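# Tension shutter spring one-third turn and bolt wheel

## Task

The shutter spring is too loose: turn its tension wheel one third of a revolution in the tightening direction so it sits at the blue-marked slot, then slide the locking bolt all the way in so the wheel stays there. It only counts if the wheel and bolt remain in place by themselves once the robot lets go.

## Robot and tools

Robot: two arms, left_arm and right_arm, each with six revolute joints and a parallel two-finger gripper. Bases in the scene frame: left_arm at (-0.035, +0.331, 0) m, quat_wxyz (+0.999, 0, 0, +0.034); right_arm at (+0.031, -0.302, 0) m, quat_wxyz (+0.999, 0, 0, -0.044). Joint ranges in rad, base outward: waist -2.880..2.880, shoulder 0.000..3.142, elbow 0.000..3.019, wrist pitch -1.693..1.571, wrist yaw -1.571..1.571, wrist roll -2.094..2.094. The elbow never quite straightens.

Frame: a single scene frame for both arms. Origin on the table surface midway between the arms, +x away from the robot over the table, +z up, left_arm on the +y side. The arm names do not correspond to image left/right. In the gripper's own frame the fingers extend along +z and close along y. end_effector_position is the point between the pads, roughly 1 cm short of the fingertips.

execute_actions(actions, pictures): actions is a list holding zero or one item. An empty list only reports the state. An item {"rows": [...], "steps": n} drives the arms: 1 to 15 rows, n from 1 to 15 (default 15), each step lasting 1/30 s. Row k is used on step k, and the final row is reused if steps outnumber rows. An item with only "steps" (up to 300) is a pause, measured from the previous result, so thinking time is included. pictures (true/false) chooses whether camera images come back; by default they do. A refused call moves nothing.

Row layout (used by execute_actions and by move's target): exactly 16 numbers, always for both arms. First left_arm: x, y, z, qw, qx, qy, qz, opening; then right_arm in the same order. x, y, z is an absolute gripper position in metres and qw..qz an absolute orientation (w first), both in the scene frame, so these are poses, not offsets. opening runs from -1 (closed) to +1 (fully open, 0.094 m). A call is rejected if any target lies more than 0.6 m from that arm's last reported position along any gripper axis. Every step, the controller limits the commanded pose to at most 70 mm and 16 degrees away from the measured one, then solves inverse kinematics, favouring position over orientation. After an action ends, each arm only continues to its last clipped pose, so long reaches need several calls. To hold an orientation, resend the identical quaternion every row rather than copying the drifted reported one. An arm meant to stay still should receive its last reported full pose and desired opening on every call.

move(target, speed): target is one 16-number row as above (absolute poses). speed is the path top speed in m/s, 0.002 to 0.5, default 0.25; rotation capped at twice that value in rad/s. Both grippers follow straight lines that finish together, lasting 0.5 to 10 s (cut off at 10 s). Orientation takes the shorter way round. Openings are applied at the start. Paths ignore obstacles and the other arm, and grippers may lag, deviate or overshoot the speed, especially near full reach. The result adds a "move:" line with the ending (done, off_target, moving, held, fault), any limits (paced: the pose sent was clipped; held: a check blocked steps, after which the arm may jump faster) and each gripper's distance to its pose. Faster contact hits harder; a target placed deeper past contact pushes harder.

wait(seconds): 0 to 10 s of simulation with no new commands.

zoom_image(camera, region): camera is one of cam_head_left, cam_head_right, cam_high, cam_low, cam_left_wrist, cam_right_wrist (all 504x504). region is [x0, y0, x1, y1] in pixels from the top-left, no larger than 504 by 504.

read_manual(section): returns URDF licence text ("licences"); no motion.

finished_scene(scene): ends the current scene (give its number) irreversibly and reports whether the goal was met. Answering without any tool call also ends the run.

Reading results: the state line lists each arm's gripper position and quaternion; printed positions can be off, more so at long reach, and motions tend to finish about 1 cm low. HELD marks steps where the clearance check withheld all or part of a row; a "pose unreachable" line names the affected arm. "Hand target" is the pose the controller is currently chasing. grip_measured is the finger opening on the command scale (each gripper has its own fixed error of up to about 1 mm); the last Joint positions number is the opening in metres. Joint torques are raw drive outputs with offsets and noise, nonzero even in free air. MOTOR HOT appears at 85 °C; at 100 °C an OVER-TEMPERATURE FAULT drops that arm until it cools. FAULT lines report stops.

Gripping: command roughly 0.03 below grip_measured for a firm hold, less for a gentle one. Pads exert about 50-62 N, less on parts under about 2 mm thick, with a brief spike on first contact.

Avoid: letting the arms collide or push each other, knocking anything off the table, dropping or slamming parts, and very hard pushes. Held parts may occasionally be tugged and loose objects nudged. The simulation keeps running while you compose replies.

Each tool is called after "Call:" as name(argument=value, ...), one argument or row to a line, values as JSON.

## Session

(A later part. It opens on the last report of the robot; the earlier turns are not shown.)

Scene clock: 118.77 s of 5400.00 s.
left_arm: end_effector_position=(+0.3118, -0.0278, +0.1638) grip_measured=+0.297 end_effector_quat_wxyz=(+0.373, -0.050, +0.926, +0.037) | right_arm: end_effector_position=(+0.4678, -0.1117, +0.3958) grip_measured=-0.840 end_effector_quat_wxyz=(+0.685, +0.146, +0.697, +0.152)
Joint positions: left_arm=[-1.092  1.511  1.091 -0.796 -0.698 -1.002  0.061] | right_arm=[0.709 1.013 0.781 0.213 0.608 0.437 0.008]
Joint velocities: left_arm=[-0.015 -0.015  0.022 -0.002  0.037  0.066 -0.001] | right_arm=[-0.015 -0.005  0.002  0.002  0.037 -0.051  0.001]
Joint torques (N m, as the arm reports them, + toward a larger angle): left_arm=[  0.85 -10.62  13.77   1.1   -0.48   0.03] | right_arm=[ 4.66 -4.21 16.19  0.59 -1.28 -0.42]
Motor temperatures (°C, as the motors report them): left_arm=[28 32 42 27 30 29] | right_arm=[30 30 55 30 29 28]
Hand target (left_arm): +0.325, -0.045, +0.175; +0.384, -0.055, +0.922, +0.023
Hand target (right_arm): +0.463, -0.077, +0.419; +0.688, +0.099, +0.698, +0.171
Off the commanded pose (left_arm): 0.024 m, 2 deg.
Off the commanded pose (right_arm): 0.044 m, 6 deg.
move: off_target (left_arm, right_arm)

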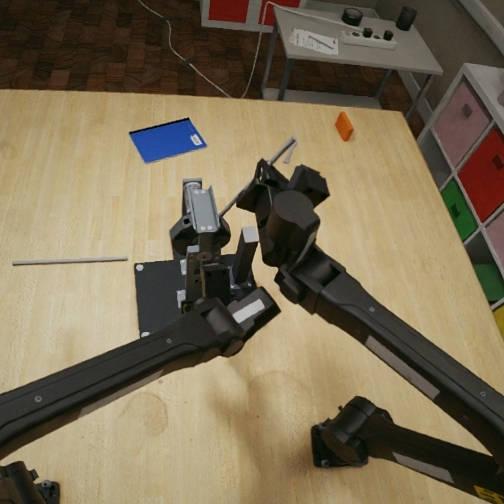

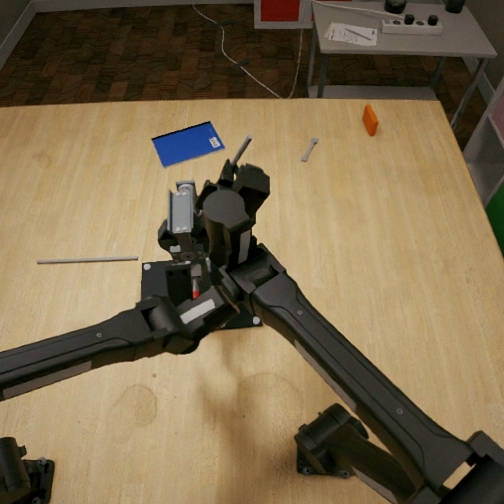

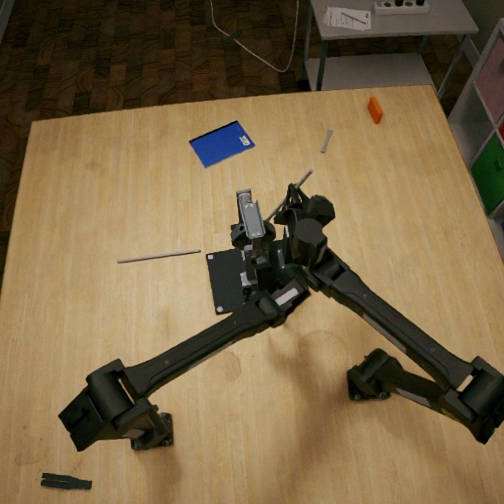

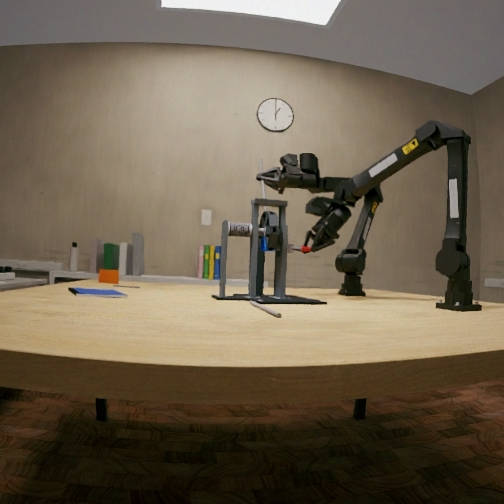

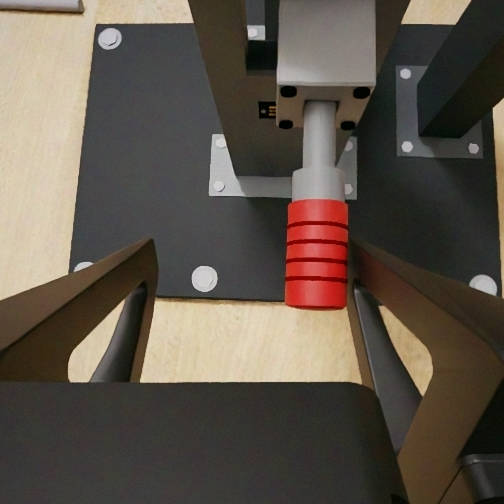

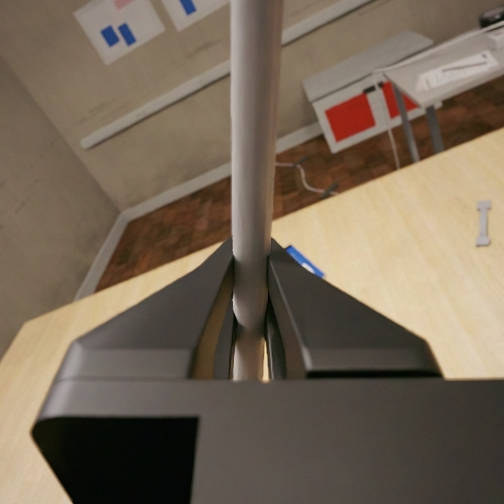

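Call:
move(
  target=[0.331,-0.066,0.175,0.383,-0.055,0.924,0.023,0.3,0.465,-0.075,0.42,0.687,0.099,0.701,0.171,-0.9],
  speed=0.04,
)

Call:
execute_actions(
  actions=[
    {"rows":[[0.331,-0.066,0.175,0.383,-0.055,0.924,0.023,-0.72,0.465,-0.075,0.42,0.687,0.099,0.701,0.171,-0.9]]},
  ],
  pictures=false,
)

Call:
move(
  target=[0.37,-0.062,0.177,0.383,-0.055,0.924,0.023,-0.72,0.465,-0.075,0.42,0.687,0.099,0.701,0.171,-0.9],
  speed=0.03,
)

Scene clock: 123.73 s of 5400.00 s.
left_arm: end_effector_position=(+0.3236, -0.0468, +0.1640) grip_measured=+0.297 end_effector_quat_wxyz=(+0.376, -0.051, +0.925, +0.035) | right_arm: end_effector_position=(+0.4678, -0.1117, +0.3958) grip_measured=-0.840 end_effector_quat_wxyz=(+0.685, +0.146, +0.697, +0.153)
Joint positions: left_arm=[-1.092  1.564  1.151 -0.796 -0.7   -1.001  0.061] | right_arm=[0.709 1.013 0.781 0.213 0.608 0.437 0.008]
Joint velocities: left_arm=[ 0.005  0.005 -0.002 -0.007  0.037 -0.007  0.001] | right_arm=[-0.005 -0.005 -0.002  0.012  0.007 -0.037  0.   ]
Joint torques (N m, as the arm reports them, + toward a larger angle): left_arm=[ -0.26 -11.59  13.95   0.19  -0.52  -0.11] | right_arm=[ 4.73 -4.06 16.19  0.63 -1.25 -0.4 ]
Motor temperatures (°C, as the motors report them): left_arm=[28 32 43 27 30 29] | right_arm=[30 30 56 30 30 29]
Hand target (left_arm): +0.330, -0.065, +0.175; +0.382, -0.055, +0.922, +0.023
Hand target (right_arm): +0.463, -0.077, +0.419; +0.688, +0.099, +0.698, +0.171
Off the commanded pose (left_arm): 0.023 m, 2 deg.
Off the commanded pose (right_arm): 0.044 m, 6 deg.
After step 90, 0.43 s passed at rest.
move: off_target (left_arm, right_arm)

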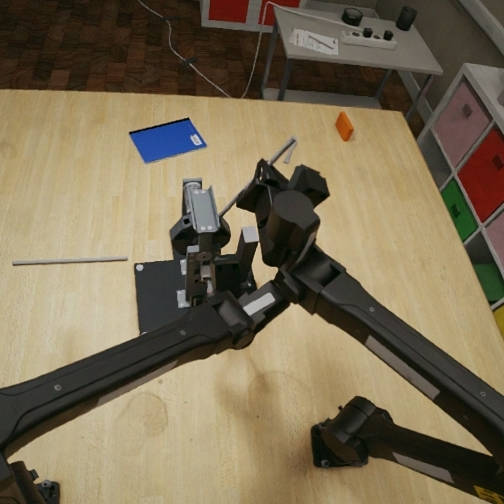

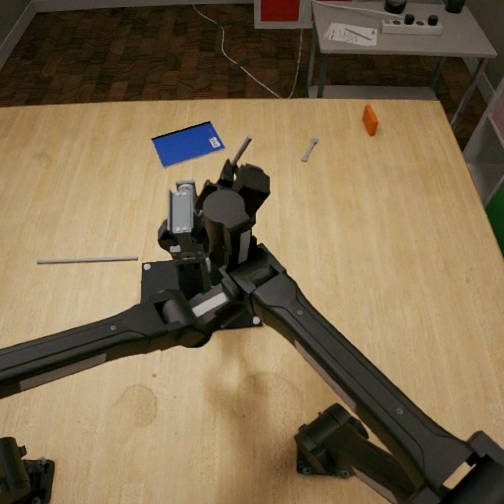

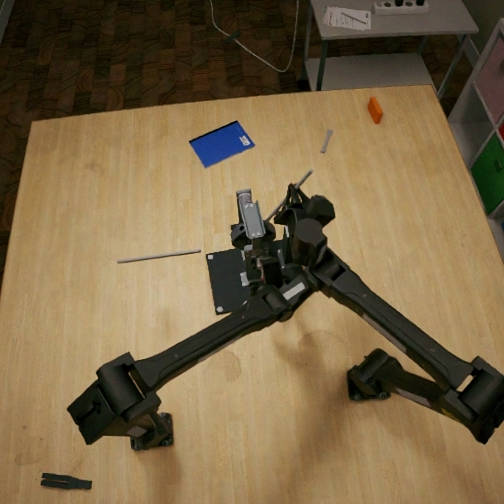

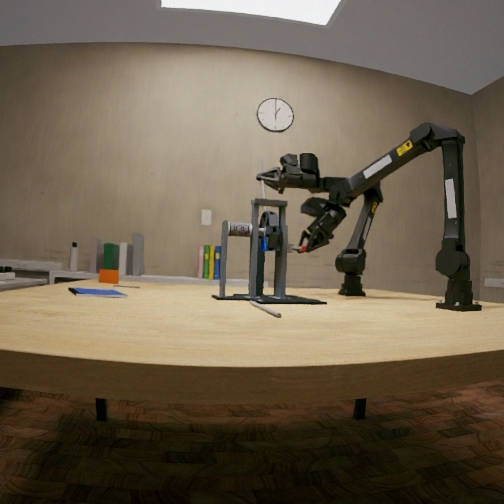

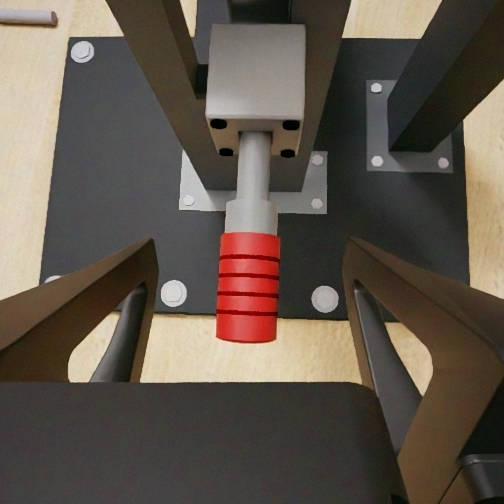

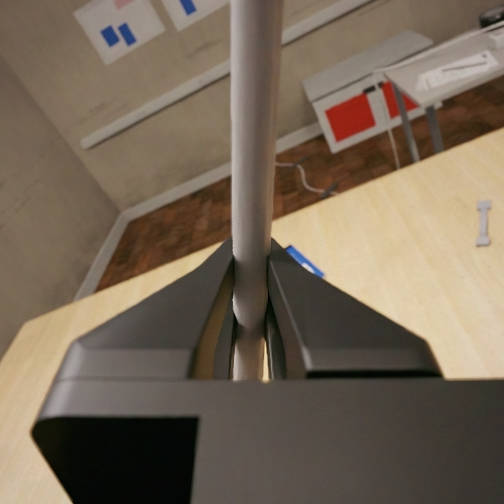

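Scene clock: 124.23 s of 5400.00 s.
left_arm: end_effector_position=(+0.3238, -0.0475, +0.1642) grip_measured=-0.657 end_effector_quat_wxyz=(+0.375, -0.047, +0.925, +0.036) | right_arm: end_effector_position=(+0.4678, -0.1117, +0.3958) grip_measured=-0.840 end_effector_quat_wxyz=(+0.685, +0.146, +0.697, +0.153)
Joint positions: left_arm=[-1.092  1.565  1.153 -0.796 -0.699 -0.993  0.016] | right_arm=[0.709 1.013 0.781 0.213 0.608 0.437 0.008]
Joint velocities: left_arm=[ 0.005  0.005 -0.007 -0.022 -0.051  0.007 -0.001] | right_arm=[-0.005 -0.005 -0.007  0.012 -0.066 -0.037  0.001]
Joint torques (N m, as the arm reports them, + toward a larger angle): left_arm=[ -0.2  -11.79  14.04   0.18  -0.51  -0.18] | right_arm=[ 4.83 -3.95 16.18  0.6  -1.27 -0.41]
Motor temperatures (°C, as the motors report them): left_arm=[28 32 43 27 30 29] | right_arm=[30 30 56 30 30 29]
Hand target (left_arm): +0.330, -0.066, +0.175; +0.382, -0.055, +0.922, +0.022
Hand target (right_arm): +0.463, -0.077, +0.419; +0.688, +0.099, +0.698, +0.171
Off the commanded pose (left_arm): 0.023 m, 2 deg.
Off the commanded pose (right_arm): 0.044 m, 6 deg.
Steps of this call (steps 1 to 15: all 15 steps of this action). Readings (end_effector_position):
1: left_arm (+0.3236, -0.0468, +0.1640) | right_arm (+0.4678, -0.1117, +0.3958)
2: left_arm (+0.3236, -0.0468, +0.1640) | right_arm (+0.4678, -0.1117, +0.3958)
4: left_arm (+0.3236, -0.0468, +0.1638) | right_arm (+0.4678, -0.1117, +0.3958)
8: left_arm (+0.3238, -0.0475, +0.1642) | right_arm (+0.4678, -0.1117, +0.3958)
15: the state above

Scene clock: 126.53 s of 5400.00 s.
left_arm: end_effector_position=(+0.3300, -0.0469, +0.1640) grip_measured=-0.657 end_effector_quat_wxyz=(+0.367, -0.036, +0.929, +0.037) | right_arm: end_effector_position=(+0.4678, -0.1120, +0.3956) grip_measured=-0.840 end_effector_quat_wxyz=(+0.685, +0.147, +0.697, +0.152)
Joint positions: left_arm=[-1.075  1.569  1.163 -0.795 -0.674 -0.955  0.016] | right_arm=[0.708 1.013 0.781 0.213 0.609 0.437 0.008]
Joint velocities: left_arm=[-0.015  0.015  0.007 -0.017  0.066  0.066  0.   ] | right_arm=[ 0.015 -0.015 -0.007 -0.012 -0.022  0.022 -0.   ]
Joint torques (N m, as the arm reports them, + toward a larger angle): left_arm=[ 3.86 -9.9  16.25  2.03 -0.53  0.25] | right_arm=[ 4.74 -4.1  16.19  0.61 -1.28 -0.41]
Motor temperatures (°C, as the motors report them): left_arm=[28 32 44 27 30 29] | right_arm=[30 30 56 30 30 29]
Hand target (left_arm): +0.368, -0.059, +0.178; +0.384, -0.055, +0.922, +0.024
Hand target (right_arm): +0.463, -0.077, +0.419; +0.688, +0.099, +0.698, +0.171
Off the commanded pose (left_arm): 0.045 m, 3 deg.
Off the commanded pose (right_arm): 0.044 m, 6 deg.
move: off_target (left_arm, right_arm); limits=held; held on 1 of 62 steps (right_arm)
pose unreachable (right arm): on one or more control steps of this call this arm could not follow its commanded pose, so it was not sent that pose on those steps. It may still have moved: this result reports where it is.
cause: the commanded pose would bring a part of the arm too close to another arm (this arm's forearm (the part past joint 3) and the other arm's wrist (the part past joint 4)).

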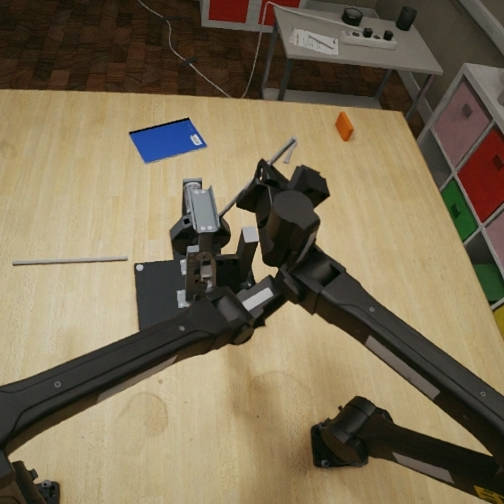

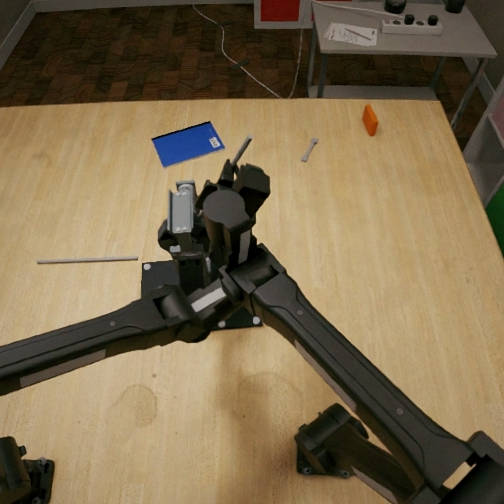

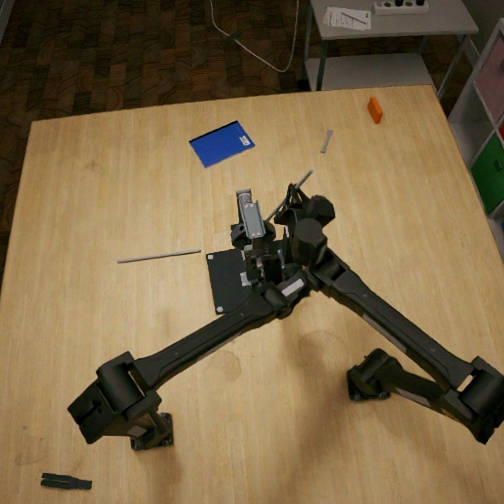

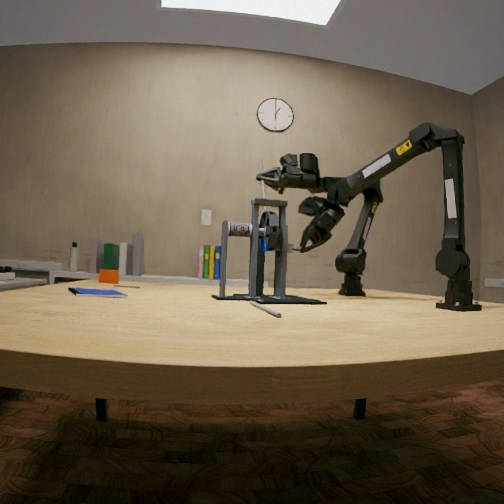

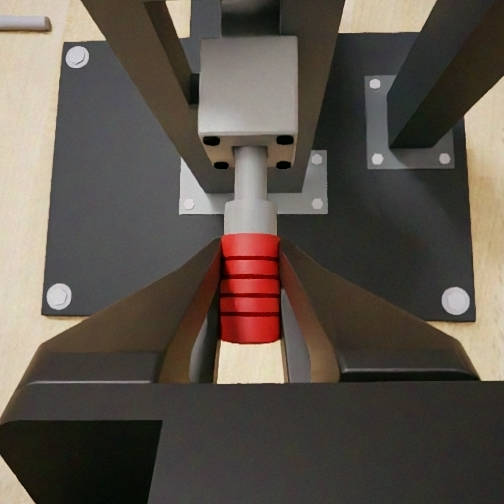

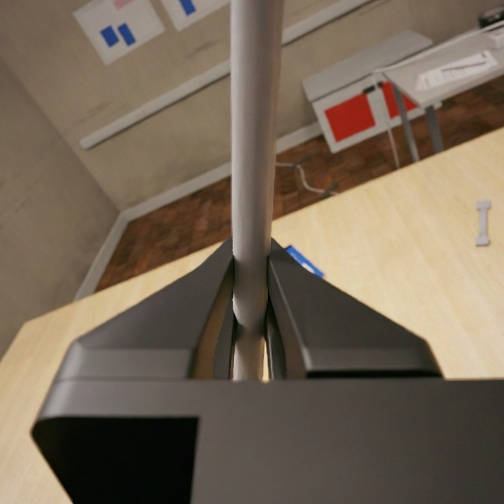

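Call:
execute_actions(
  actions=[
    {"rows":[[0.365,-0.06,0.177,0.383,-0.055,0.924,0.023,-0.72,0.466,-0.098,0.408,0.684,0.12,0.698,0.185,-0.9]]},
  ],
  pictures=false,
)

Call:
execute_actions(
  actions=[
    {"rows":[[0.365,-0.06,0.177,0.383,-0.055,0.924,0.023,-0.72,0.467,-0.108,0.403,0.68,0.135,0.695,0.195,-0.9]]},
  ],
  pictures=false,
)

Scene clock: 132.00 s of 5400.00 s.
left_arm: end_effector_position=(+0.3288, -0.0467, +0.1641) grip_measured=-0.657 end_effector_quat_wxyz=(+0.367, -0.037, +0.929, +0.037) | right_arm: end_effector_position=(+0.4689, -0.1195, +0.3920) grip_measured=-0.840 end_effector_quat_wxyz=(+0.683, +0.167, +0.695, +0.153)
Joint positions: left_arm=[-1.077  1.568  1.161 -0.797 -0.677 -0.958  0.016] | right_arm=[0.699 1.012 0.774 0.213 0.625 0.471 0.008]
Joint velocities: left_arm=[-0.015 -0.005  0.007  0.002 -0.037 -0.022 -0.   ] | right_arm=[-0.005  0.015 -0.022 -0.012  0.007 -0.051 -0.001]
Joint torques (N m, as the arm reports them, + toward a larger angle): left_arm=[  0.64 -13.68   9.6    0.46  -0.27  -0.01] | right_arm=[ 0.49 -5.43 11.44  1.3  -0.63 -0.23]
Motor temperatures (°C, as the motors report them): left_arm=[28 32 46 27 30 29] | right_arm=[30 30 57 30 30 29]
Hand target (left_arm): +0.330, -0.047, +0.164; +0.367, -0.036, +0.929, +0.037
Hand target (right_arm): +0.468, -0.112, +0.396; +0.685, +0.147, +0.697, +0.152
Off the commanded pose (left_arm): 0.041 m, 3 deg.
Off the commanded pose (right_arm): 0.027 m, 6 deg.
Steps of this call (steps 1 to 90: nothing new was sent; then 1.97 s passed at rest; steps 91 to 105: all 15 steps of this action). Readings (end_effector_position):
91: left_arm (+0.3300, -0.0469, +0.1640) | right_arm (+0.4680, -0.1135, +0.3954) HELD
92: left_arm (+0.3286, -0.0470, +0.1639) | right_arm (+0.4681, -0.1151, +0.3943) HELD
93: left_arm (+0.3288, -0.0467, +0.1641) | right_arm (+0.4684, -0.1168, +0.3936) HELD
94: left_arm (+0.3288, -0.0467, +0.1641) | right_arm (+0.4687, -0.1180, +0.3929) HELD
95: left_arm (+0.3288, -0.0467, +0.1641) | right_arm (+0.4689, -0.1186, +0.3925) HELD
96: left_arm (+0.3288, -0.0467, +0.1641) | right_arm (+0.4690, -0.1191, +0.3922) HELD
97: left_arm (+0.3288, -0.0467, +0.1641) | right_arm (+0.4690, -0.1194, +0.3922) HELD
98: left_arm (+0.3288, -0.0467, +0.1641) | right_arm (+0.4690, -0.1194, +0.3922) HELD
99: left_arm (+0.3288, -0.0467, +0.1641) | right_arm (+0.4689, -0.1194, +0.3920) HELD
100: left_arm (+0.3288, -0.0467, +0.1641) | right_arm (+0.4689, -0.1195, +0.3920) HELD
101: left_arm (+0.3288, -0.0467, +0.1641) | right_arm (+0.4689, -0.1195, +0.3920) HELD
102: left_arm (+0.3288, -0.0467, +0.1641) | right_arm (+0.4689, -0.1195, +0.3920) HELD
103: left_arm (+0.3288, -0.0467, +0.1641) | right_arm (+0.4689, -0.1195, +0.3920) HELD
104: left_arm (+0.3288, -0.0467, +0.1641) | right_arm (+0.4689, -0.1195, +0.3920) HELD
105: the state above HELD
pose unreachable (left arm): on one or more control steps of this call this arm could not follow its commanded pose, so it was not sent that pose on those steps. On the call's last step it was still not sent that pose. It may still have moved: this result reports where it is.
cause: the commanded pose would bring a part of the arm too close to another arm (this arm's wrist (the part past joint 4) and the other arm's wrist (the part past joint 5), along the way the arms are being sent).
pose unreachable (right arm): on one or more control steps of this call this arm could not follow its commanded pose, so it was not sent that pose on those steps. On the call's last step it was still not sent that pose. It may still have moved: this result reports where it is.
cause: the commanded pose would bring a part of the arm too close to another arm (this arm's wrist (the part past joint 5) and the other arm's wrist (the part past joint 4)).

Scene clock: 132.50 s of 5400.00 s.
left_arm: end_effector_position=(+0.3288, -0.0467, +0.1641) grip_measured=-0.657 end_effector_quat_wxyz=(+0.367, -0.037, +0.929, +0.037) | right_arm: end_effector_position=(+0.4689, -0.1195, +0.3920) grip_measured=-0.840 end_effector_quat_wxyz=(+0.683, +0.167, +0.695, +0.153)
Joint positions: left_arm=[-1.077  1.568  1.161 -0.797 -0.677 -0.958  0.016] | right_arm=[0.699 1.012 0.774 0.213 0.625 0.471 0.008]
Joint velocities: left_arm=[-0.005  0.005 -0.027  0.002 -0.037  0.022  0.001] | right_arm=[-0.005 -0.005  0.017 -0.007  0.022  0.037 -0.   ]
Joint torques (N m, as the arm reports them, + toward a larger angle): left_arm=[  0.62 -13.67   9.62   0.46  -0.27  -0.01] | right_arm=[ 0.55 -5.29 11.44  1.28 -0.63 -0.23]
Motor temperatures (°C, as the motors report them): left_arm=[28 32 45 27 30 29] | right_arm=[30 30 57 30 30 29]
Hand target (left_arm): +0.330, -0.047, +0.164; +0.367, -0.036, +0.929, +0.037
Hand target (right_arm): +0.468, -0.112, +0.396; +0.685, +0.147, +0.697, +0.152
Off the commanded pose (left_arm): 0.041 m, 3 deg.
Off the commanded pose (right_arm): 0.016 m, 6 deg.
Steps of this call (steps 1 to 15: all 15 steps of this action). Readings (end_effector_position):
1: left_arm (+0.3288, -0.0467, +0.1641) | right_arm (+0.4689, -0.1195, +0.3920) HELD
2: left_arm (+0.3288, -0.0467, +0.1641) | right_arm (+0.4689, -0.1195, +0.3920) HELD
3: left_arm (+0.3288, -0.0467, +0.1641) | right_arm (+0.4689, -0.1195, +0.3920) HELD
4: left_arm (+0.3288, -0.0467, +0.1641) | right_arm (+0.4689, -0.1195, +0.3920) HELD
5: left_arm (+0.3288, -0.0467, +0.1641) | right_arm (+0.4689, -0.1195, +0.3920) HELD
6: left_arm (+0.3288, -0.0467, +0.1641) | right_arm (+0.4689, -0.1195, +0.3920) HELD
7: left_arm (+0.3288, -0.0467, +0.1641) | right_arm (+0.4689, -0.1195, +0.3920) HELD
8: left_arm (+0.3288, -0.0467, +0.1641) | right_arm (+0.4689, -0.1195, +0.3920) HELD
9: left_arm (+0.3288, -0.0467, +0.1641) | right_arm (+0.4689, -0.1195, +0.3920) HELD
10: left_arm (+0.3288, -0.0467, +0.1641) | right_arm (+0.4689, -0.1195, +0.3920) HELD
11: left_arm (+0.3288, -0.0467, +0.1641) | right_arm (+0.4689, -0.1195, +0.3920) HELD
12: left_arm (+0.3288, -0.0467, +0.1641) | right_arm (+0.4689, -0.1195, +0.3920) HELD
13: left_arm (+0.3288, -0.0467, +0.1641) | right_arm (+0.4689, -0.1195, +0.3920) HELD
14: left_arm (+0.3288, -0.0467, +0.1641) | right_arm (+0.4689, -0.1195, +0.3920) HELD
15: the state above HELD
pose unreachable (left arm): on one or more control steps of this call this arm could not follow its commanded pose, so it was not sent that pose on those steps. On the call's last step it was still not sent that pose. It may still have moved: this result reports where it is.
cause: the commanded pose would bring a part of the arm too close to another arm (this arm's wrist (the part past joint 4) and the other arm's wrist (the part past joint 5)).
pose unreachable (right arm): on one or more control steps of this call this arm could not follow its commanded pose, so it was not sent that pose on those steps. On the call's last step it was still not sent that pose. It may still have moved: this result reports where it is.
cause: the commanded pose would bring a part of the arm too close to another arm (this arm's wrist (the part past joint 5) and the other arm's wrist (the part past joint 4)).

Call:
move(
  target=[0.332,-0.052,0.17,0.383,-0.148,0.888,-0.219,0.1,0.467,-0.095,0.412,0.685,0.13,0.697,0.17,-0.9],
  speed=0.15,
)

Scene clock: 137.53 s of 5400.00 s.
left_arm: end_effector_position=(+0.3268, -0.0520, +0.1544) grip_measured=+0.097 end_effector_quat_wxyz=(+0.376, -0.132, +0.896, -0.196) | right_arm: end_effector_position=(+0.4690, -0.1226, +0.3897) grip_measured=-0.840 end_effector_quat_wxyz=(+0.681, +0.174, +0.694, +0.158)
Joint positions: left_arm=[-1.027  1.431  0.888 -0.257 -0.466 -1.061  0.052] | right_arm=[0.692 1.009 0.768 0.213 0.621 0.491 0.008]
Joint velocities: left_arm=[ 0.005 -0.015 -0.007 -0.007  0.066 -0.007  0.001] | right_arm=[-0.005  0.005 -0.002  0.007  0.051 -0.037 -0.001]
Joint torques (N m, as the arm reports them, + toward a larger angle): left_arm=[  1.26 -13.78   9.57   1.79  -0.09  -0.07] | right_arm=[ 3.38 -4.81 15.14  0.82 -1.25 -0.48]
Motor temperatures (°C, as the motors report them): left_arm=[28 32 44 27 30 29] | right_arm=[30 30 56 30 30 29]
Hand target (left_arm): +0.332, -0.052, +0.173; +0.385, -0.145, +0.885, -0.218
Hand target (right_arm): +0.466, -0.096, +0.412; +0.686, +0.131, +0.695, +0.170
Off the commanded pose (left_arm): 0.016 m, 3 deg.
Off the commanded pose (right_arm): 0.036 m, 5 deg.
move: off_target (left_arm, right_arm); limits=held; held on 1 of 68 steps (right_arm)
pose unreachable (right arm): on one or more control steps of this call this arm could not follow its commanded pose, so it was not sent that pose on those steps. It may still have moved: this result reports where it is.
cause: the commanded pose would bring a part of the arm too close to another arm (this arm's wrist (the part past joint 5) and the other arm's wrist (the part past joint 4)).

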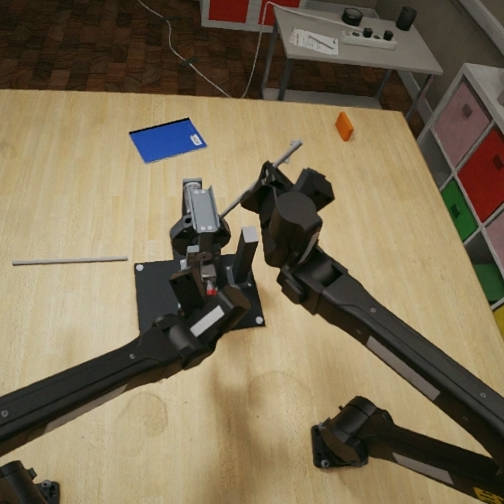

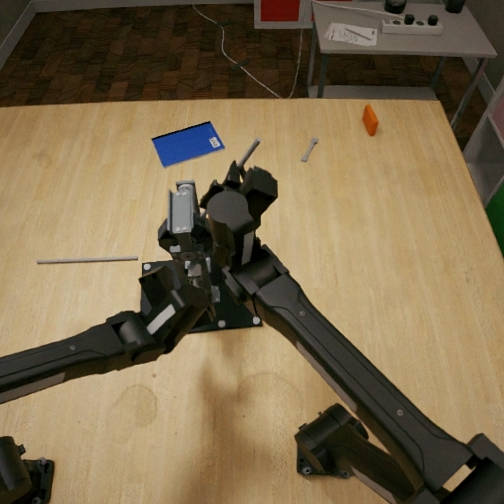

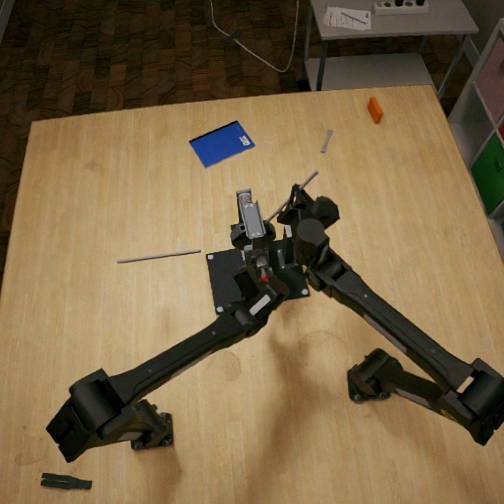

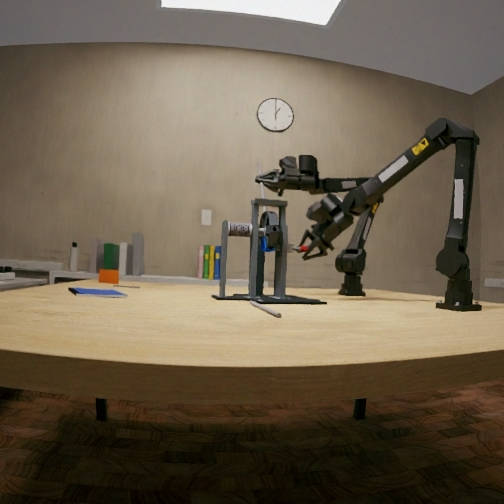

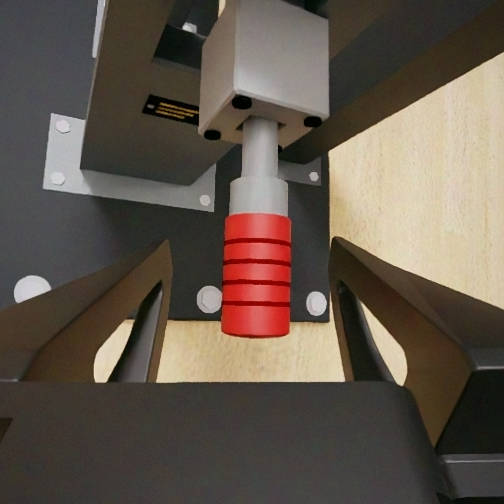

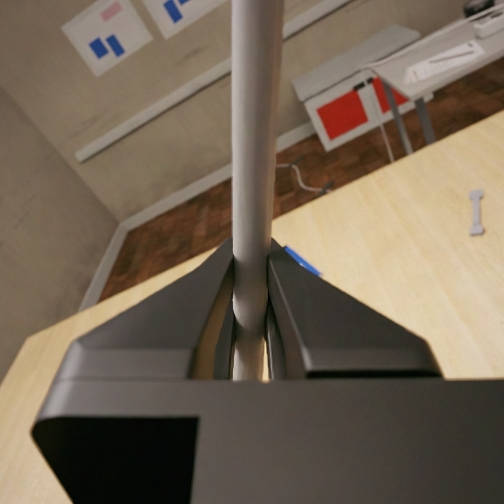

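Close, push, then wind up slowly.

Call:
execute_actions(
  actions=[
    {"rows":[[0.332,-0.052,0.17,0.383,-0.148,0.888,-0.219,-0.72,0.467,-0.095,0.412,0.685,0.13,0.697,0.17,-0.9]]},
  ],
  pictures=false,
)

Call:
execute_actions(
  actions=[
    {"rows":[[0.36,-0.058,0.172,0.383,-0.148,0.888,-0.219,-0.72,0.467,-0.095,0.412,0.685,0.13,0.697,0.17,-0.9]]},
  ],
  pictures=false,
)

Call:
move(
  target=[0.365,-0.058,0.172,0.383,-0.148,0.888,-0.219,-0.72,0.463,-0.06,0.42,0.689,0.085,0.703,0.16,-0.9],
  speed=0.04,
)

Scene clock: 141.27 s of 5400.00 s.
left_arm: end_effector_position=(+0.3268, -0.0534, +0.1551) grip_measured=-0.683 end_effector_quat_wxyz=(+0.374, -0.134, +0.895, -0.201) | right_arm: end_effector_position=(+0.4690, -0.1225, +0.3897) grip_measured=-0.840 end_effector_quat_wxyz=(+0.681, +0.174, +0.694, +0.158)
Joint positions: left_arm=[-1.027  1.43   0.888 -0.252 -0.459 -1.067  0.015] | right_arm=[0.692 1.009 0.768 0.213 0.621 0.491 0.008]
Joint velocities: left_arm=[ 0.015 -0.024  0.007  0.002 -0.022  0.022  0.   ] | right_arm=[ 0.005 -0.015 -0.002 -0.007 -0.037 -0.037  0.001]
Joint torques (N m, as the arm reports them, + toward a larger angle): left_arm=[  1.08 -13.32   9.61   1.62  -0.22  -0.1 ] | right_arm=[ 3.31 -4.72 15.13  0.81 -1.26 -0.48]
Motor temperatures (°C, as the motors report them): left_arm=[28 32 43 27 30 29] | right_arm=[30 30 57 30 30 29]
Hand target (left_arm): +0.332, -0.052, +0.170; +0.382, -0.148, +0.886, -0.218
Hand target (right_arm): +0.466, -0.096, +0.411; +0.686, +0.130, +0.695, +0.170
Off the commanded pose (left_arm): 0.016 m, 3 deg.
Off the commanded pose (right_arm): 0.035 m, 5 deg.
Steps of this call (steps 1 to 90: nothing new was sent; then 0.23 s passed at rest; steps 91 to 105: all 15 steps of this action). Readings (end_effector_position):
91: left_arm (+0.3269, -0.0521, +0.1544) | right_arm (+0.4690, -0.1226, +0.3897)
92: left_arm (+0.3268, -0.0522, +0.1543) | right_arm (+0.4690, -0.1226, +0.3897)
94: left_arm (+0.3269, -0.0533, +0.1549) | right_arm (+0.4690, -0.1225, +0.3897)
98: left_arm (+0.3268, -0.0534, +0.1551) | right_arm (+0.4690, -0.1225, +0.3897)
105: the state above

Scene clock: 141.77 s of 5400.00 s.
left_arm: end_effector_position=(+0.3275, -0.0541, +0.1543) grip_measured=-0.683 end_effector_quat_wxyz=(+0.366, -0.131, +0.898, -0.207) | right_arm: end_effector_position=(+0.4690, -0.1225, +0.3897) grip_measured=-0.840 end_effector_quat_wxyz=(+0.681, +0.174, +0.694, +0.158)
Joint positions: left_arm=[-1.018  1.429  0.888 -0.251 -0.431 -1.062  0.015] | right_arm=[0.692 1.009 0.768 0.213 0.621 0.491 0.008]
Joint velocities: left_arm=[ 0.005  0.005  0.002  0.007  0.11   0.037 -0.   ] | right_arm=[-0.005 -0.005 -0.022 -0.007 -0.051 -0.066  0.   ]
Joint torques (N m, as the arm reports them, + toward a larger angle): left_arm=[ 3.69 -9.45 14.09  1.92 -0.13  0.16] | right_arm=[ 3.32 -4.77 15.11  0.81 -1.25 -0.48]
Motor temperatures (°C, as the motors report them): left_arm=[28 32 43 27 30 29] | right_arm=[30 30 57 30 30 29]
Hand target (left_arm): +0.359, -0.056, +0.173; +0.383, -0.147, +0.886, -0.218
Hand target (right_arm): +0.466, -0.096, +0.411; +0.686, +0.130, +0.695, +0.170
Off the commanded pose (left_arm): 0.037 m, 3 deg.
Off the commanded pose (right_arm): 0.035 m, 5 deg.
Steps of this call (steps 1 to 15: all 15 steps of this action). Readings (end_effector_position):
1: left_arm (+0.3274, -0.0535, +0.1547) | right_arm (+0.4690, -0.1225, +0.3897)
2: left_arm (+0.3276, -0.0538, +0.1542) | right_arm (+0.4690, -0.1225, +0.3897)
4: left_arm (+0.3275, -0.0541, +0.1543) | right_arm (+0.4690, -0.1225, +0.3897)
8: left_arm (+0.3275, -0.0541, +0.1543) | right_arm (+0.4690, -0.1225, +0.3897)
15: the state above

Scene clock: 144.53 s of 5400.00 s.
left_arm: end_effector_position=(+0.3274, -0.0540, +0.1542) grip_measured=-0.683 end_effector_quat_wxyz=(+0.364, -0.129, +0.899, -0.208) | right_arm: end_effector_position=(+0.4660, -0.1001, +0.4012) grip_measured=-0.840 end_effector_quat_wxyz=(+0.690, +0.129, +0.699, +0.135)
Joint positions: left_arm=[-1.016  1.428  0.887 -0.251 -0.425 -1.058  0.015] | right_arm=[0.741 1.027 0.801 0.213 0.642 0.383 0.008]
Joint velocities: left_arm=[-0.024 -0.005  0.022 -0.012 -0.051  0.022 -0.001] | right_arm=[ 0.015 -0.005  0.012 -0.002 -0.066 -0.037  0.   ]
Joint torques (N m, as the arm reports them, + toward a larger angle): left_arm=[ 4.19 -8.85 14.68  2.03 -0.13  0.19] | right_arm=[ 5.1  -3.39 15.78  0.89 -1.35 -0.27]
Motor temperatures (°C, as the motors report them): left_arm=[28 32 44 27 30 29] | right_arm=[30 30 57 30 30 29]
Hand target (left_arm): +0.363, -0.055, +0.173; +0.383, -0.147, +0.885, -0.218
Hand target (right_arm): +0.461, -0.061, +0.419; +0.691, +0.084, +0.700, +0.159
Off the commanded pose (left_arm): 0.042 m, 4 deg.
Off the commanded pose (right_arm): 0.044 m, 6 deg.
move: off_target (left_arm, right_arm)

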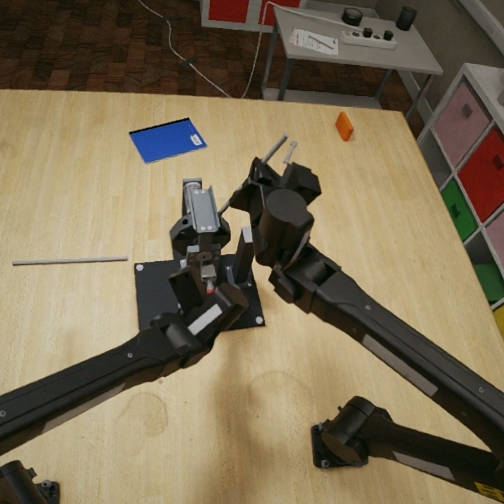

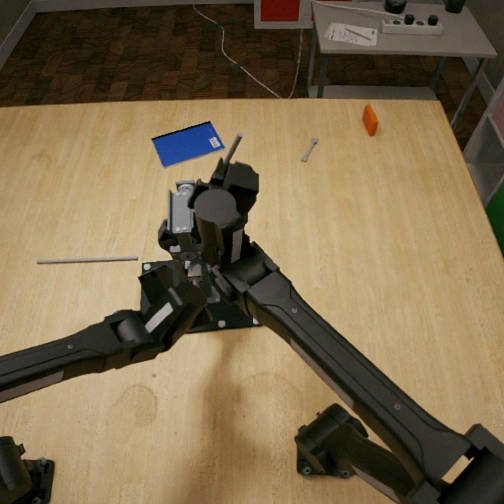

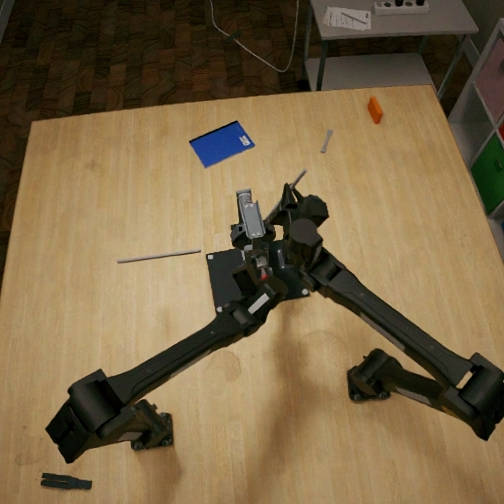

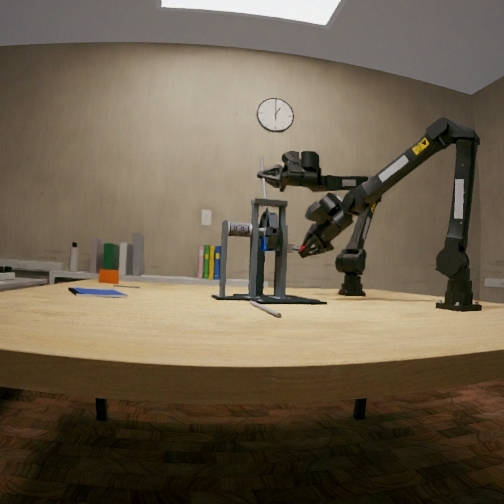

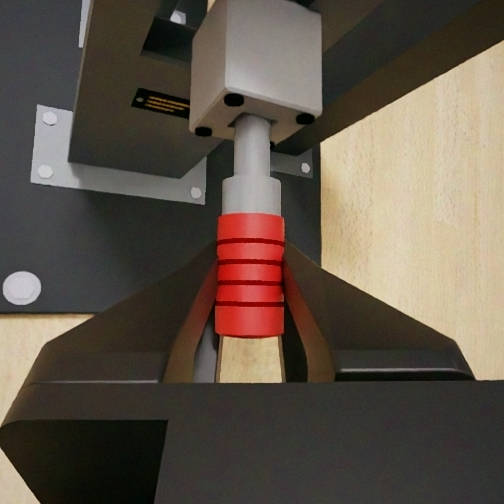

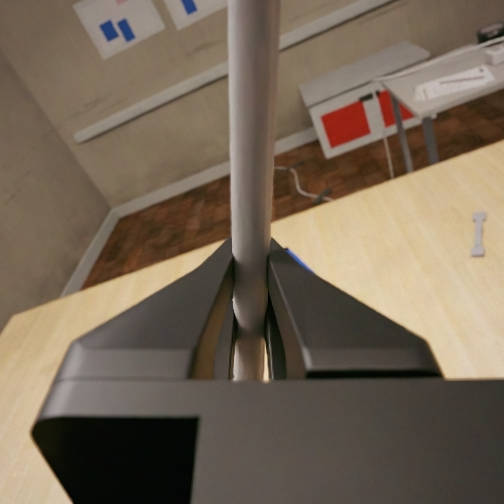

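Call:
execute_actions(
  actions=[
    {"rows":[[0.375,-0.07,0.182,0.383,-0.148,0.888,-0.219,-0.72,0.465,-0.085,0.41,0.689,0.11,0.7,0.15,-0.9]]},
  ],
  pictures=false,
)

Call:
execute_actions(
  actions=[
    {"rows":[[0.375,-0.07,0.182,0.383,-0.148,0.888,-0.219,-0.72,0.466,-0.098,0.403,0.689,0.128,0.699,0.145,-0.9]]},
  ],
  pictures=false,
)

Call:
execute_actions(
  actions=[
    {"rows":[[0.375,-0.07,0.182,0.383,-0.148,0.888,-0.219,-0.72,0.467,-0.107,0.399,0.687,0.14,0.698,0.155,-0.9]]},
  ],
  pictures=false,
)

Call:
execute_actions(
  actions=[
    {"rows":[[0.375,-0.07,0.182,0.383,-0.148,0.888,-0.219,-0.72,0.468,-0.115,0.395,0.685,0.152,0.696,0.165,-0.9]]},
  ],
  pictures=false,
)

Scene clock: 149.03 s of 5400.00 s.
left_arm: end_effector_position=(+0.3279, -0.0547, +0.1556) grip_measured=-0.683 end_effector_quat_wxyz=(+0.361, -0.128, +0.901, -0.205) | right_arm: end_effector_position=(+0.4664, -0.1011, +0.4012) grip_measured=-0.840 end_effector_quat_wxyz=(+0.690, +0.131, +0.699, +0.135)
Joint positions: left_arm=[-1.015  1.429  0.898 -0.271 -0.421 -1.058  0.015] | right_arm=[0.739 1.027 0.801 0.213 0.642 0.386 0.008]
Joint velocities: left_arm=[-0.015  0.005 -0.002  0.012 -0.081  0.037 -0.001] | right_arm=[ 0.005 -0.005 -0.002  0.002 -0.066  0.007  0.   ]
Joint torques (N m, as the arm reports them, + toward a larger angle): left_arm=[ 4.14 -7.5  18.14  1.58 -0.28  0.19] | right_arm=[ 1.49 -5.15 12.85  1.   -1.07 -0.04]
Motor temperatures (°C, as the motors report them): left_arm=[28 32 45 28 30 29] | right_arm=[30 30 58 30 31 29]
Hand target (left_arm): +0.371, -0.065, +0.183; +0.384, -0.147, +0.885, -0.218
Hand target (right_arm): +0.465, -0.085, +0.410; +0.690, +0.110, +0.700, +0.150
Off the commanded pose (left_arm): 0.056 m, 4 deg.
Off the commanded pose (right_arm): 0.018 m, 3 deg.
Steps of this call (steps 1 to 90: nothing new was sent; then 1.00 s passed at rest; steps 91 to 105: all 15 steps of this action). Readings (end_effector_position):
91: left_arm (+0.3280, -0.0546, +0.1555) | right_arm (+0.4661, -0.1005, +0.4012)
92: left_arm (+0.3279, -0.0548, +0.1555) | right_arm (+0.4663, -0.1008, +0.4012)
94: left_arm (+0.3279, -0.0546, +0.1553) | right_arm (+0.4664, -0.1011, +0.4012)
98: left_arm (+0.3278, -0.0546, +0.1555) | right_arm (+0.4664, -0.1011, +0.4012)
105: the state above

Scene clock: 149.53 s of 5400.00 s.
left_arm: end_effector_position=(+0.3278, -0.0547, +0.1554) grip_measured=-0.683 end_effector_quat_wxyz=(+0.360, -0.128, +0.901, -0.205) | right_arm: end_effector_position=(+0.4682, -0.1084, +0.3981) grip_measured=-0.840 end_effector_quat_wxyz=(+0.688, +0.147, +0.697, +0.138)
Joint positions: left_arm=[-1.015  1.429  0.898 -0.271 -0.421 -1.058  0.015] | right_arm=[0.726 1.025 0.794 0.213 0.647 0.417 0.008]
Joint velocities: left_arm=[-0.024 -0.005 -0.017 -0.007 -0.037  0.022  0.   ] | right_arm=[-0.005 -0.015 -0.007  0.007  0.007 -0.022  0.   ]
Joint torques (N m, as the arm reports them, + toward a larger angle): left_arm=[ 4.16 -7.52 18.12  1.57 -0.28  0.19] | right_arm=[ 0.87 -5.47 11.65  1.21 -0.79 -0.13]
Motor temperatures (°C, as the motors report them): left_arm=[28 32 45 28 30 29] | right_arm=[30 30 58 30 31 29]
Hand target (left_arm): +0.371, -0.065, +0.183; +0.383, -0.147, +0.885, -0.218
Hand target (right_arm): +0.466, -0.098, +0.403; +0.689, +0.128, +0.698, +0.145
Off the commanded pose (left_arm): 0.056 m, 4 deg.
Off the commanded pose (right_arm): 0.012 m, 2 deg.
Steps of this call (steps 1 to 15: all 15 steps of this action). Readings (end_effector_position):
1: left_arm (+0.3278, -0.0547, +0.1554) | right_arm (+0.4667, -0.1022, +0.4008)
2: left_arm (+0.3278, -0.0547, +0.1554) | right_arm (+0.4670, -0.1039, +0.4000)
4: left_arm (+0.3278, -0.0547, +0.1554) | right_arm (+0.4680, -0.1075, +0.3986)
8: left_arm (+0.3278, -0.0547, +0.1554) | right_arm (+0.4682, -0.1084, +0.3981)
15: the state above

Scene clock: 150.03 s of 5400.00 s.
left_arm: end_effector_position=(+0.3278, -0.0547, +0.1554) grip_measured=-0.683 end_effector_quat_wxyz=(+0.360, -0.128, +0.901, -0.205) | right_arm: end_effector_position=(+0.4674, -0.1089, +0.3971) grip_measured=-0.840 end_effector_quat_wxyz=(+0.686, +0.145, +0.697, +0.149)
Joint positions: left_arm=[-1.015  1.429  0.898 -0.271 -0.421 -1.058  0.015] | right_arm=[0.718 1.017 0.787 0.213 0.619 0.43  0.008]
Joint velocities: left_arm=[-0.005  0.005 -0.017  0.002  0.037 -0.051 -0.001] | right_arm=[-0.015 -0.005  0.002 -0.002 -0.007 -0.022  0.   ]
Joint torques (N m, as the arm reports them, + toward a larger angle): left_arm=[ 4.1  -7.54 18.12  1.58 -0.28  0.19] | right_arm=[-0.4  -5.59 10.86  1.36 -0.56  0.06]
Motor temperatures (°C, as the motors report them): left_arm=[28 32 46 28 30 29] | right_arm=[30 30 57 30 31 29]
Hand target (left_arm): +0.371, -0.065, +0.183; +0.384, -0.147, +0.885, -0.218
Hand target (right_arm): +0.467, -0.107, +0.399; +0.686, +0.140, +0.697, +0.155
Off the commanded pose (left_arm): 0.056 m, 4 deg.
Off the commanded pose (right_arm): 0.003 m, 1 deg.
Steps of this call (steps 1 to 15: all 15 steps of this action). Readings (end_effector_position):
1: left_arm (+0.3278, -0.0547, +0.1554) | right_arm (+0.4683, -0.1084, +0.3975)
2: left_arm (+0.3278, -0.0547, +0.1554) | right_arm (+0.4683, -0.1089, +0.3973)
4: left_arm (+0.3278, -0.0547, +0.1554) | right_arm (+0.4676, -0.1089, +0.3970)
8: left_arm (+0.3278, -0.0547, +0.1554) | right_arm (+0.4674, -0.1089, +0.3971)
15: the state above

Scene clock: 150.53 s of 5400.00 s.
left_arm: end_effector_position=(+0.3278, -0.0547, +0.1554) grip_measured=-0.683 end_effector_quat_wxyz=(+0.360, -0.128, +0.901, -0.205) | right_arm: end_effector_position=(+0.4674, -0.1126, +0.3951) grip_measured=-0.840 end_effector_quat_wxyz=(+0.683, +0.149, +0.697, +0.161)
Joint positions: left_arm=[-1.015  1.429  0.898 -0.271 -0.421 -1.058  0.015] | right_arm=[0.704 1.009 0.777 0.213 0.595 0.454 0.008]
Joint velocities: left_arm=[-0.024  0.005  0.022  0.002  0.007  0.081  0.001] | right_arm=[-0.015 -0.005 -0.007 -0.002 -0.037  0.007 -0.   ]
Joint torques (N m, as the arm reports them, + toward a larger angle): left_arm=[ 4.11 -7.52 18.12  1.57 -0.28  0.19] | right_arm=[-1.11 -5.52 10.4   1.62 -0.34  0.12]
Motor temperatures (°C, as the motors report them): left_arm=[28 32 46 28 30 29] | right_arm=[30 30 57 30 31 29]
Hand target (left_arm): +0.371, -0.065, +0.183; +0.384, -0.147, +0.885, -0.218
Hand target (right_arm): +0.468, -0.115, +0.395; +0.684, +0.152, +0.695, +0.165
Off the commanded pose (left_arm): 0.056 m, 4 deg.
Off the commanded pose (right_arm): 0.002 m, 1 deg.
Steps of this call (steps 1 to 15: all 15 steps of this action). Readings (end_effector_position):
1: left_arm (+0.3278, -0.0547, +0.1554) | right_arm (+0.4676, -0.1091, +0.3965)
2: left_arm (+0.3278, -0.0547, +0.1554) | right_arm (+0.4678, -0.1099, +0.3964)
4: left_arm (+0.3278, -0.0547, +0.1554) | right_arm (+0.4675, -0.1117, +0.3954)
8: left_arm (+0.3278, -0.0547, +0.1554) | right_arm (+0.4674, -0.1126, +0.3951)
15: the state above


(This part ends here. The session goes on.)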